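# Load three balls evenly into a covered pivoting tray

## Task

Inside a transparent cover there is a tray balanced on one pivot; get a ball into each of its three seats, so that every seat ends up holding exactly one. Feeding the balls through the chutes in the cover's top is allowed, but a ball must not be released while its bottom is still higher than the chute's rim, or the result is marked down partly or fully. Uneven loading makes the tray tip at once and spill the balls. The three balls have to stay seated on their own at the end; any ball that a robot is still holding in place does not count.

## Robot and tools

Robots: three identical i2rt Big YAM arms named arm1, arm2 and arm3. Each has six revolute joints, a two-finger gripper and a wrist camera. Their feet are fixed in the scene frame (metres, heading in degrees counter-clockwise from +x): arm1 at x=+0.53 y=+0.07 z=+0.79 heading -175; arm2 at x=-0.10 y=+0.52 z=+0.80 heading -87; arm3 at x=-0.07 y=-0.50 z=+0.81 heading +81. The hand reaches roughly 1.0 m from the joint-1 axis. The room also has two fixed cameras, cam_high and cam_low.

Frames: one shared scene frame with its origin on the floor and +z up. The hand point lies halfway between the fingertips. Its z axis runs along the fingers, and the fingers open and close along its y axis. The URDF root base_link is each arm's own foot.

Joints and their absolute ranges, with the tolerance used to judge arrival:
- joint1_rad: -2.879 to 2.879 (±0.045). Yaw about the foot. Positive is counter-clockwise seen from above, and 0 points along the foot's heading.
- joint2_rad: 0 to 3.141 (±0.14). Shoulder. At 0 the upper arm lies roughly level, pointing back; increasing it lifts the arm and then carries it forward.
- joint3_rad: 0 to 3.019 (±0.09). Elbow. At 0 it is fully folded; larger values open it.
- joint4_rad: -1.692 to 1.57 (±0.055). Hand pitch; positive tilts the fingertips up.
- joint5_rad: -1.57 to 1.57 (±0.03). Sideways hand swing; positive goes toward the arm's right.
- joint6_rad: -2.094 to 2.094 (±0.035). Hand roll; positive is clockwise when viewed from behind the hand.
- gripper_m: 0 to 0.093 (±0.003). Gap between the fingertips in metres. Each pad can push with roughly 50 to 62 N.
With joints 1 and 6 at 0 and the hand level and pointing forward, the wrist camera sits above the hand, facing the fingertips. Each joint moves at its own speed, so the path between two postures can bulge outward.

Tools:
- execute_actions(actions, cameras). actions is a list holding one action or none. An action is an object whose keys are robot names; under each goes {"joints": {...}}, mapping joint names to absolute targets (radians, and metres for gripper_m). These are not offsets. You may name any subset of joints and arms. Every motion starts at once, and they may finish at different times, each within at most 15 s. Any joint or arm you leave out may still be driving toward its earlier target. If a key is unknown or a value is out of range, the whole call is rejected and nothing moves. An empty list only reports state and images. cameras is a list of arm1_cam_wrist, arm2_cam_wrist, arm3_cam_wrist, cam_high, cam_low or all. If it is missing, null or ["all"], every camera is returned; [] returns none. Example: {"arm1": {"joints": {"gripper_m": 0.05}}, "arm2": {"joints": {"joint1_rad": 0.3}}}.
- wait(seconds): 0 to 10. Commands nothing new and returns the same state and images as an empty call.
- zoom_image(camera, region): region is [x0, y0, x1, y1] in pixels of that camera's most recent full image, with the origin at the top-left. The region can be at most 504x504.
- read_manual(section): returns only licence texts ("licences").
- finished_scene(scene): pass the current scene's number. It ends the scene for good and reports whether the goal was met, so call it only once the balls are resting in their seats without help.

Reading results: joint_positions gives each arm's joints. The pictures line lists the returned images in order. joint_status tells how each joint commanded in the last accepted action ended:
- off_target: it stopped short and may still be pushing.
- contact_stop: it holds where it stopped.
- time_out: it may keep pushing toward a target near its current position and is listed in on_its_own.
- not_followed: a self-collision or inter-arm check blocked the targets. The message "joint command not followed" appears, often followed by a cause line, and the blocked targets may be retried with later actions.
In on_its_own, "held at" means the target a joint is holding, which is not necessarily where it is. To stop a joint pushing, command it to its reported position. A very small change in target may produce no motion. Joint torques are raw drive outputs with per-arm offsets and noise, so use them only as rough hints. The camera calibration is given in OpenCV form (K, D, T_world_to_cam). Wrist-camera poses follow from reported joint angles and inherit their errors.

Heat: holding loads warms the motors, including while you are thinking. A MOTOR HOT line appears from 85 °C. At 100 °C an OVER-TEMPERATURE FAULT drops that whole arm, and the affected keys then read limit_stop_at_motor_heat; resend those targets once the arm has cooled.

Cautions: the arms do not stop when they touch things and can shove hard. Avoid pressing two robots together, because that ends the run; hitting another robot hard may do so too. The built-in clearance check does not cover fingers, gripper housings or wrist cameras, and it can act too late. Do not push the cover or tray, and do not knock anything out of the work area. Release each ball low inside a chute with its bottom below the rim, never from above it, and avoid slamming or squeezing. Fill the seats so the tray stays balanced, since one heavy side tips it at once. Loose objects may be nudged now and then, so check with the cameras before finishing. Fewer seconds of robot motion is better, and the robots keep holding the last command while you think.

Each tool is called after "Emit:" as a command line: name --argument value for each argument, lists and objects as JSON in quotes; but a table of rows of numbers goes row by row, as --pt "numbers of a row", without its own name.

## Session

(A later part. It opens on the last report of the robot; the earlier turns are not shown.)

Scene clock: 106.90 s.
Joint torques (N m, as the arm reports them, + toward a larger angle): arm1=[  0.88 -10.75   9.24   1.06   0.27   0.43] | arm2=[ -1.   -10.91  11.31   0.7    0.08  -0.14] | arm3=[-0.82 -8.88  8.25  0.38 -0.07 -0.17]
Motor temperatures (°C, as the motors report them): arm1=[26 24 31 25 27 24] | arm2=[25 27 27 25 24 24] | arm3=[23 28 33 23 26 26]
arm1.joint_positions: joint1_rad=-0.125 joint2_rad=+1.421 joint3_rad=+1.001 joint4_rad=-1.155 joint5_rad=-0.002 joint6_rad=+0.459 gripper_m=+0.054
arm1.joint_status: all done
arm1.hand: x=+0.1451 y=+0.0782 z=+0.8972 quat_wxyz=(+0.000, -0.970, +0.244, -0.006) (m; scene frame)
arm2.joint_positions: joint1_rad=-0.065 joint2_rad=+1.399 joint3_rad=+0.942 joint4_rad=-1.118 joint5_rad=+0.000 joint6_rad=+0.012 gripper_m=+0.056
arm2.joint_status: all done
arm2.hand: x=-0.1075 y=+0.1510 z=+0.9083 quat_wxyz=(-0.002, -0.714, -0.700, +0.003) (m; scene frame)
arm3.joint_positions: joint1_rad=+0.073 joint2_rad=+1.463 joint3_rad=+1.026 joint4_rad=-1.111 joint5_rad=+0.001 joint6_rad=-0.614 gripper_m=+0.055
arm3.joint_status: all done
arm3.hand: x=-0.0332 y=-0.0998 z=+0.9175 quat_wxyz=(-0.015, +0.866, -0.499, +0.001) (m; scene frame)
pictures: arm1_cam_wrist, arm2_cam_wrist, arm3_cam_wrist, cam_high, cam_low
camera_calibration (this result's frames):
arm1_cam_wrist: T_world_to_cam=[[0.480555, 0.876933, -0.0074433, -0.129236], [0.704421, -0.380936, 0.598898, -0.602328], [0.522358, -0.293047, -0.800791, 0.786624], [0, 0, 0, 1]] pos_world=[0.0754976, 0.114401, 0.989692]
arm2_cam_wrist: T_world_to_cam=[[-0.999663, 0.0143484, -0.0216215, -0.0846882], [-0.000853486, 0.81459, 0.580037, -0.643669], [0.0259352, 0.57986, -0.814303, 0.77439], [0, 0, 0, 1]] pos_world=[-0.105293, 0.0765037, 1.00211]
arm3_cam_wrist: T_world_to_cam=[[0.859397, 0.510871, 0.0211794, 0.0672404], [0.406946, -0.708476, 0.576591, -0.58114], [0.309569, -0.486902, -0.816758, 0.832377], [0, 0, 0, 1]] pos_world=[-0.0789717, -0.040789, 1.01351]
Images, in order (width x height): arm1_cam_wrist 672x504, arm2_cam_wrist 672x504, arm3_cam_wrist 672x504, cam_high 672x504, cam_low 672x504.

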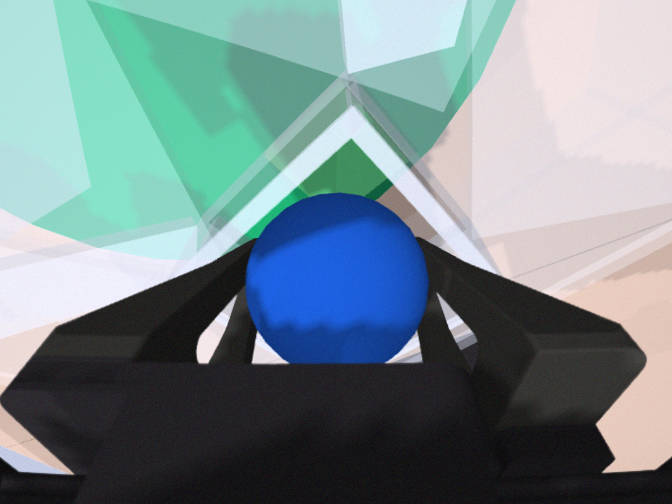

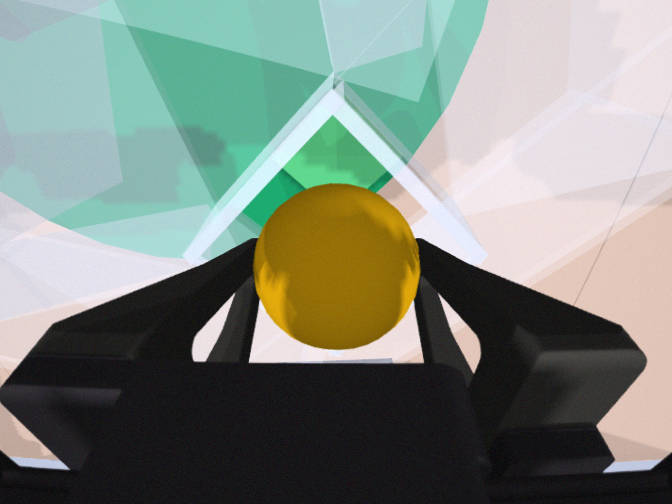

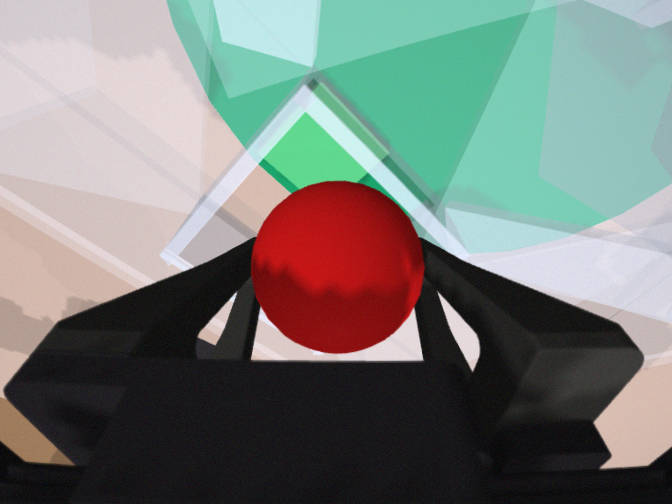

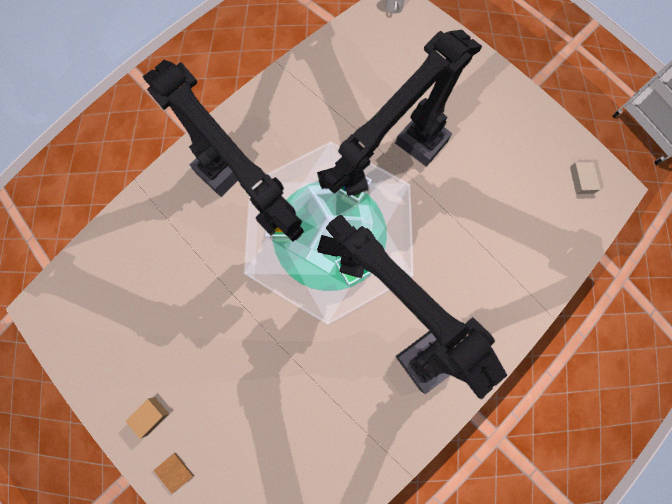

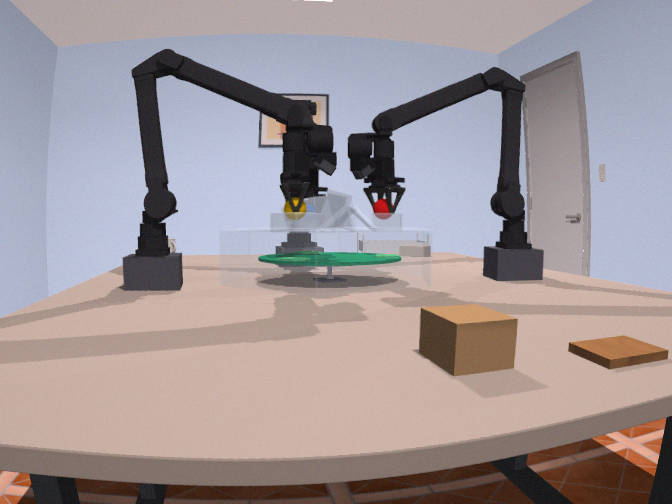

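Emit:
execute_actions --actions '[{"arm1":{"joints":{"joint1_rad":-0.14,"joint4_rad":-1.2}},"arm2":{"joints":{"joint3_rad":0.953}},"arm3":{"joints":{"joint1_rad":0.09,"joint3_rad":0.995}}}]'

Scene clock: 118.90 s.
Joint torques (N m, as the arm reports them, + toward a larger angle): arm1=[ -0.16 -10.75   9.15  -0.5    0.27   0.25] | arm2=[ -0.94 -10.71  10.12   0.7    0.07  -0.14] | arm3=[-1.5  -8.69  8.31  0.28 -0.09 -0.18]
Motor temperatures (°C, as the motors report them): arm1=[26 24 31 25 27 24] | arm2=[25 27 27 25 24 24] | arm3=[23 28 32 23 26 26]
arm1.joint_positions: joint1_rad=-0.128 joint2_rad=+1.421 joint3_rad=+1.001 joint4_rad=-1.183 joint5_rad=-0.002 joint6_rad=+0.476 gripper_m=+0.054
arm1.joint_status: all done
arm1.hand: x=+0.1520 y=+0.0791 z=+0.8974 quat_wxyz=(+0.003, -0.967, +0.254, -0.020) (m; scene frame)
arm2.joint_positions: joint1_rad=-0.065 joint2_rad=+1.399 joint3_rad=+0.942 joint4_rad=-1.118 joint5_rad=+0.000 joint6_rad=+0.012 gripper_m=+0.056
arm2.joint_status: all done
arm2.hand: x=-0.1075 y=+0.1510 z=+0.9083 quat_wxyz=(-0.002, -0.714, -0.700, +0.003) (m; scene frame)
arm3.joint_positions: joint1_rad=+0.083 joint2_rad=+1.466 joint3_rad=+0.997 joint4_rad=-1.107 joint5_rad=+0.001 joint6_rad=-0.614 gripper_m=+0.055
arm3.joint_status: all done
arm3.hand: x=-0.0377 y=-0.1104 z=+0.9065 quat_wxyz=(-0.002, +0.869, -0.495, +0.007) (m; scene frame)
pictures: arm1_cam_wrist, arm2_cam_wrist, arm3_cam_wrist, cam_high, cam_low
camera_calibration (this result's frames):
arm1_cam_wrist: T_world_to_cam=[[0.497866, 0.867235, 0.00573834, -0.147028], [0.679758, -0.394331, 0.61841, -0.619641], [0.53857, -0.303985, -0.785834, 0.768422], [0, 0, 0, 1]] pos_world=[0.0805575, 0.116753, 0.987889]
arm2_cam_wrist: T_world_to_cam=[[-0.999663, 0.0143484, -0.0216215, -0.0846882], [-0.000853486, 0.81459, 0.580037, -0.643669], [0.0259352, 0.57986, -0.814303, 0.77439], [0, 0, 0, 1]] pos_world=[-0.105293, 0.0765037, 1.00211]
arm3_cam_wrist: T_world_to_cam=[[0.854313, 0.519734, 0.00506556, 0.092146], [0.415198, -0.68828, 0.594879, -0.594521], [0.312665, -0.50611, -0.803799, 0.805926], [0, 0, 0, 1]] pos_world=[-0.0838626, -0.0492015, 1.001]
Images, in order (width x height): arm1_cam_wrist 672x504, arm2_cam_wrist 672x504, arm3_cam_wrist 672x504, cam_high 672x504, cam_low 672x504.

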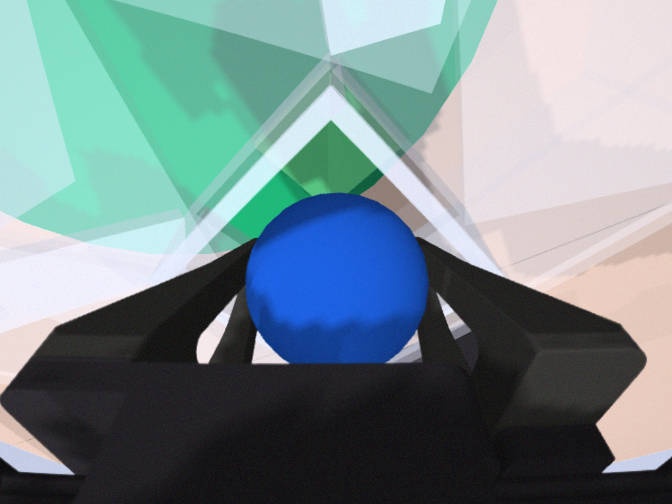

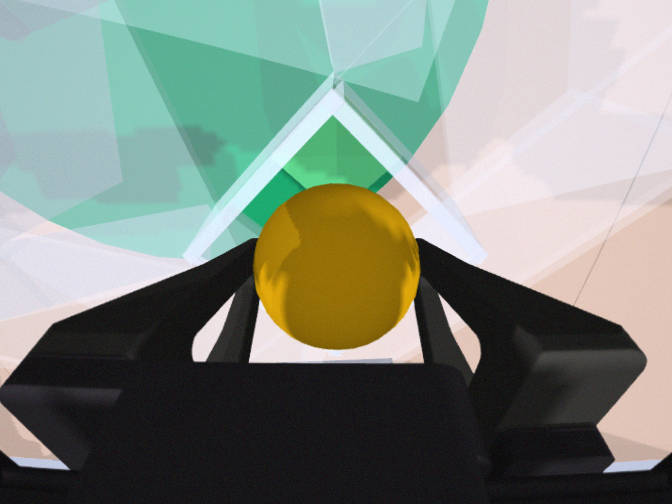

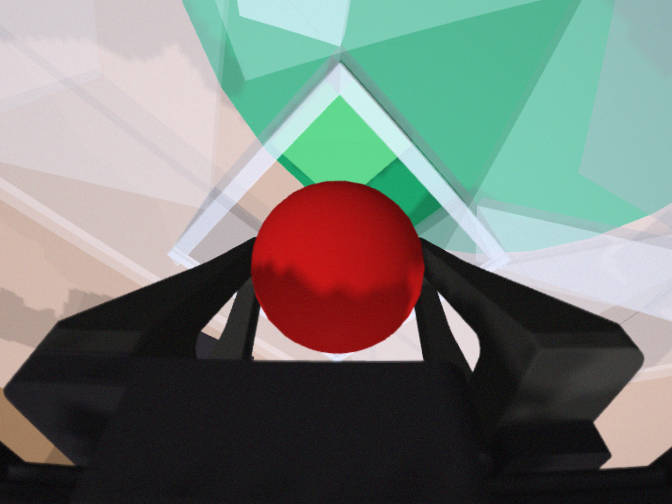

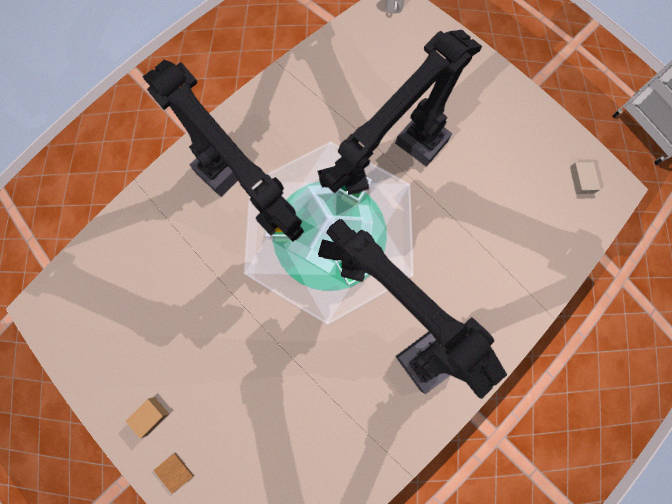

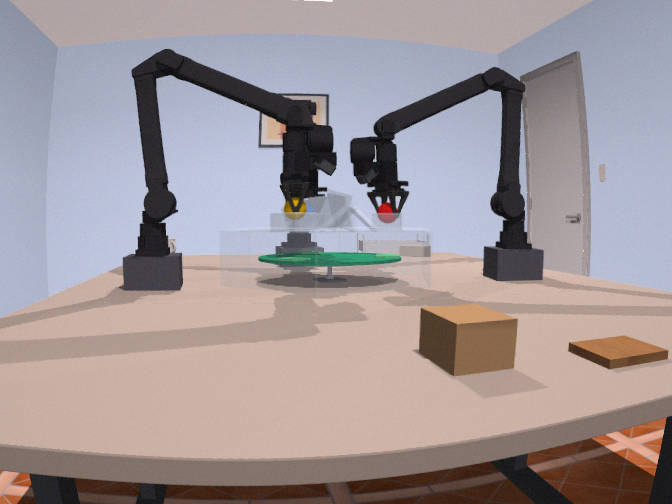

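Lowering arm2 slightly, then releasing all three together.

Emit:
execute_actions --actions '[{"arm2":{"joints":{"joint3_rad":0.93}}}]' --cameras '["arm2_cam_wrist"]'

Emit:
execute_actions --actions '[{"arm1":{"joints":{"gripper_m":0.066}},"arm2":{"joints":{"gripper_m":0.066}},"arm3":{"joints":{"gripper_m":0.066}}}]' --cameras '[]'

Emit:
wait --seconds 2

Scene clock: 123.20 s.
Joint torques (N m, as the arm reports them, + toward a larger angle): arm1=[ -0.17 -10.77   9.19  -0.46   0.27   0.26] | arm2=[ -0.96 -10.47  10.     0.62   0.08  -0.14] | arm3=[-1.33 -9.16  8.19  0.33 -0.1  -0.12]
Motor temperatures (°C, as the motors report them): arm1=[26 24 31 25 27 24] | arm2=[25 27 27 25 24 24] | arm3=[23 28 32 23 26 26]
arm1.joint_positions: joint1_rad=-0.128 joint2_rad=+1.421 joint3_rad=+1.001 joint4_rad=-1.183 joint5_rad=-0.002 joint6_rad=+0.476 gripper_m=+0.054
arm1.joint_status: not commanded
arm1.hand: x=+0.1520 y=+0.0791 z=+0.8974 quat_wxyz=(+0.003, -0.967, +0.254, -0.020) (m; scene frame)
arm2.joint_positions: joint1_rad=-0.065 joint2_rad=+1.399 joint3_rad=+0.918 joint4_rad=-1.116 joint5_rad=+0.000 joint6_rad=+0.012 gripper_m=+0.056
arm2.joint_status: all done
arm2.hand: x=-0.1074 y=+0.1606 z=+0.9001 quat_wxyz=(+0.006, -0.714, -0.700, -0.005) (m; scene frame)
arm3.joint_positions: joint1_rad=+0.083 joint2_rad=+1.466 joint3_rad=+0.997 joint4_rad=-1.107 joint5_rad=+0.001 joint6_rad=-0.614 gripper_m=+0.055
arm3.joint_status: not commanded
arm3.hand: x=-0.0377 y=-0.1104 z=+0.9065 quat_wxyz=(-0.002, +0.869, -0.495, +0.007) (m; scene frame)
pictures: arm2_cam_wrist
camera_calibration (this result's frames):
arm2_cam_wrist: T_world_to_cam=[[-0.999659, 0.0148809, -0.0214626, -0.0851763], [-0.000915145, 0.80133, 0.598222, -0.660969], [0.0261007, 0.598037, -0.801043, 0.747306], [0, 0, 0, 1]] pos_world=[-0.105257, 0.0840047, 0.992203]
Images, in order (width x height): arm2_cam_wrist 672x504.

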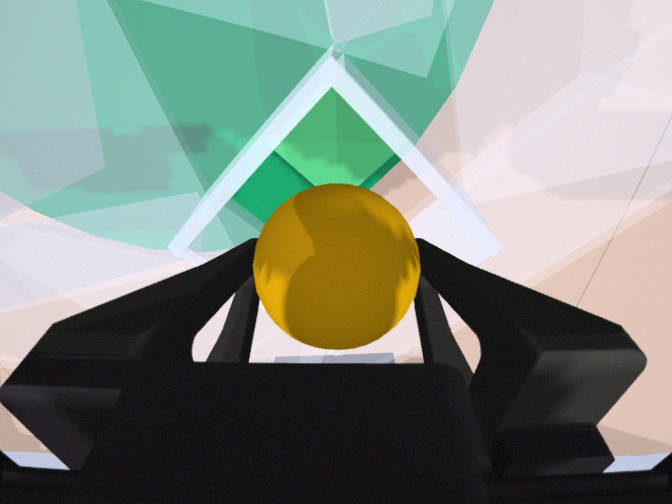

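Scene clock: 123.77 s.
Joint torques (N m, as the arm reports them, + toward a larger angle): arm1=[ -0.13 -10.69   8.93  -0.48   0.44   0.21] | arm2=[ -0.81 -10.56  10.18   0.55   0.24  -0.14] | arm3=[-0.24 -9.12  8.27  0.16  0.02 -0.16]
Motor temperatures (°C, as the motors report them): arm1=[26 24 31 25 27 24] | arm2=[25 27 27 25 24 24] | arm3=[23 28 32 23 26 26]
arm1.joint_positions: joint1_rad=-0.128 joint2_rad=+1.421 joint3_rad=+1.005 joint4_rad=-1.182 joint5_rad=-0.007 joint6_rad=+0.480 gripper_m=+0.065
arm1.joint_status: all done
arm1.hand: x=+0.1503 y=+0.0785 z=+0.8989 quat_wxyz=(+0.000, -0.967, +0.256, -0.018) (m; scene frame)
arm2.joint_positions: joint1_rad=-0.065 joint2_rad=+1.399 joint3_rad=+0.918 joint4_rad=-1.115 joint5_rad=-0.004 joint6_rad=+0.012 gripper_m=+0.066
arm2.joint_status: all done
arm2.hand: x=-0.1068 y=+0.1604 z=+0.9001 quat_wxyz=(+0.005, -0.714, -0.700, -0.006) (m; scene frame)
arm3.joint_positions: joint1_rad=+0.085 joint2_rad=+1.465 joint3_rad=+0.997 joint4_rad=-1.100 joint5_rad=-0.003 joint6_rad=-0.615 gripper_m=+0.066
arm3.joint_status: all done
arm3.hand: x=-0.0391 y=-0.1085 z=+0.9069 quat_wxyz=(-0.005, +0.870, -0.494, +0.004) (m; scene frame)
pictures: none
No camera images: the call's "cameras" was empty. Leave "cameras" out to get every camera's image.

Scene clock: 125.77 s.
Joint torques (N m, as the arm reports them, + toward a larger angle): arm1=[ -0.19 -10.7    8.93  -0.47   0.44   0.21] | arm2=[ -0.98 -10.51  10.1    0.55   0.23  -0.14] | arm3=[-0.99 -8.92  8.34 -0.02  0.01 -0.12]
Motor temperatures (°C, as the motors report them): arm1=[26 24 31 25 27 24] | arm2=[25 27 27 25 24 24] | arm3=[23 28 31 23 26 26]
arm1.joint_positions: joint1_rad=-0.128 joint2_rad=+1.421 joint3_rad=+1.005 joint4_rad=-1.182 joint5_rad=-0.007 joint6_rad=+0.480 gripper_m=+0.065
arm1.joint_status: all done
arm1.hand: x=+0.1503 y=+0.0785 z=+0.8989 quat_wxyz=(+0.000, -0.967, +0.256, -0.018) (m; scene frame)
arm2.joint_positions: joint1_rad=-0.065 joint2_rad=+1.399 joint3_rad=+0.918 joint4_rad=-1.115 joint5_rad=-0.004 joint6_rad=+0.012 gripper_m=+0.066
arm2.joint_status: all done
arm2.hand: x=-0.1068 y=+0.1604 z=+0.9001 quat_wxyz=(+0.005, -0.714, -0.700, -0.006) (m; scene frame)
arm3.joint_positions: joint1_rad=+0.085 joint2_rad=+1.465 joint3_rad=+0.997 joint4_rad=-1.100 joint5_rad=-0.003 joint6_rad=-0.615 gripper_m=+0.066
arm3.joint_status: all done
arm3.hand: x=-0.0391 y=-0.1085 z=+0.9069 quat_wxyz=(-0.005, +0.870, -0.494, +0.004) (m; scene frame)
wait: 2.00 s; at rest by 0.27 s
pictures: arm1_cam_wrist, arm2_cam_wrist, arm3_cam_wrist, cam_high, cam_low
camera_calibration (this result's frames):
arm1_cam_wrist: T_world_to_cam=[[0.502003, 0.864865, -0.000808923, -0.140193], [0.681037, -0.394725, 0.61675, -0.618393], [0.533086, -0.310161, -0.787159, 0.772852], [0, 0, 0, 1]] pos_world=[0.0795287, 0.116861, 0.989638]
arm2_cam_wrist: T_world_to_cam=[[-0.999579, 0.0149127, -0.0249, -0.0814874], [-0.00292407, 0.801802, 0.597583, -0.660528], [0.0288765, 0.597404, -0.80142, 0.748141], [0, 0, 0, 1]] pos_world=[-0.104988, 0.0838853, 0.992267]
arm3_cam_wrist: T_world_to_cam=[[0.85288, 0.522065, 0.00664785, 0.0911575], [0.419001, -0.691993, 0.587864, -0.586796], [0.311503, -0.498592, -0.808933, 0.81305], [0, 0, 0, 1]] pos_world=[-0.0851461, -0.0482692, 1.00205]
Images, in order (width x height): arm1_cam_wrist 672x504, arm2_cam_wrist 672x504, arm3_cam_wrist 672x504, cam_high 672x504, cam_low 672x504.

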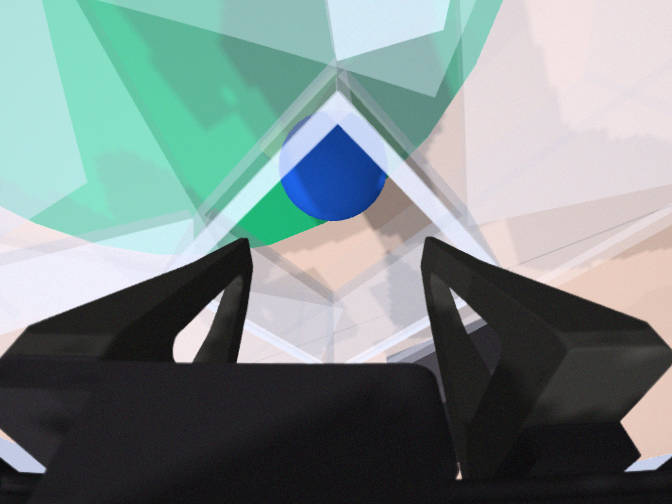

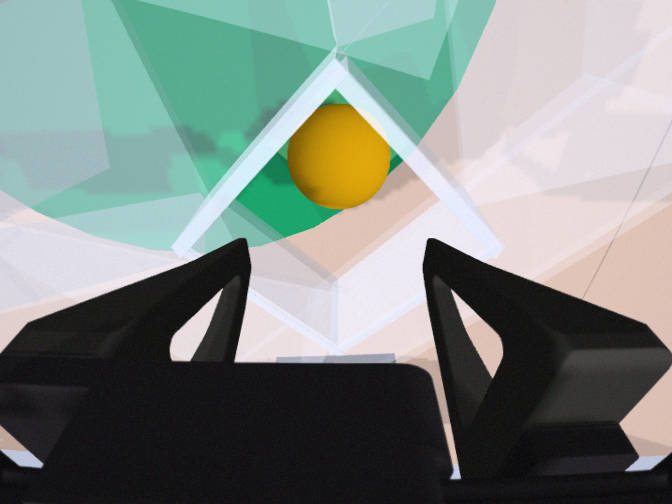

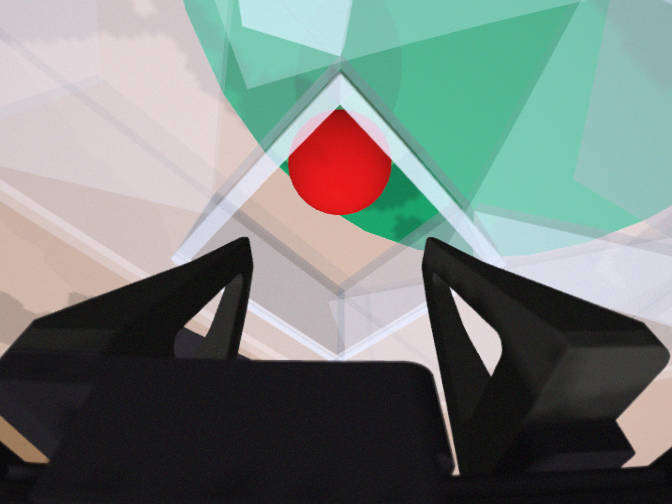

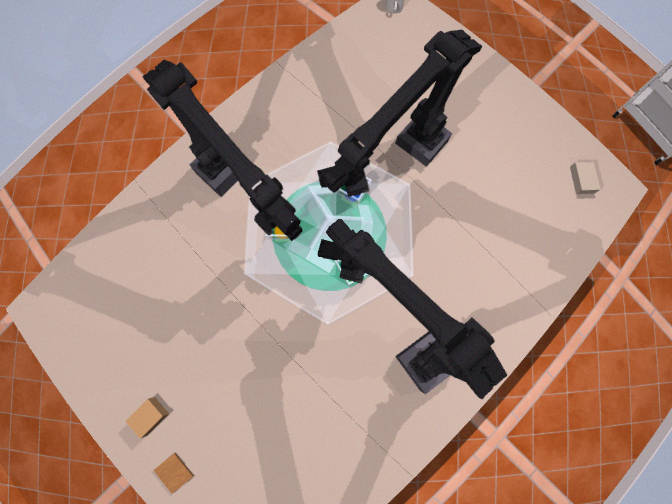

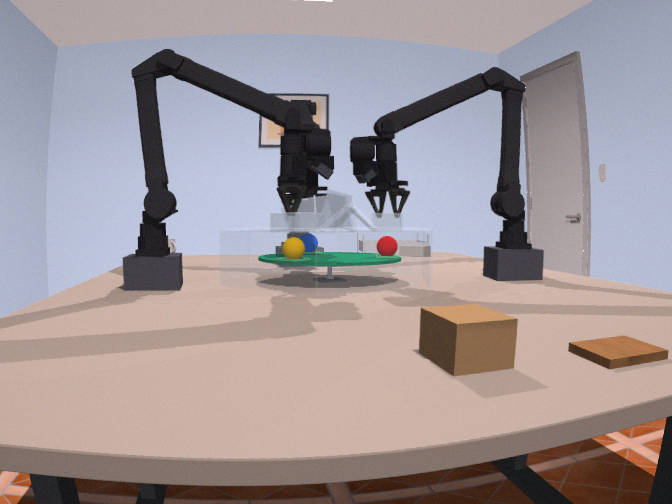

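Emit:
finished_scene --scene 1

The scene is finished: the task was done.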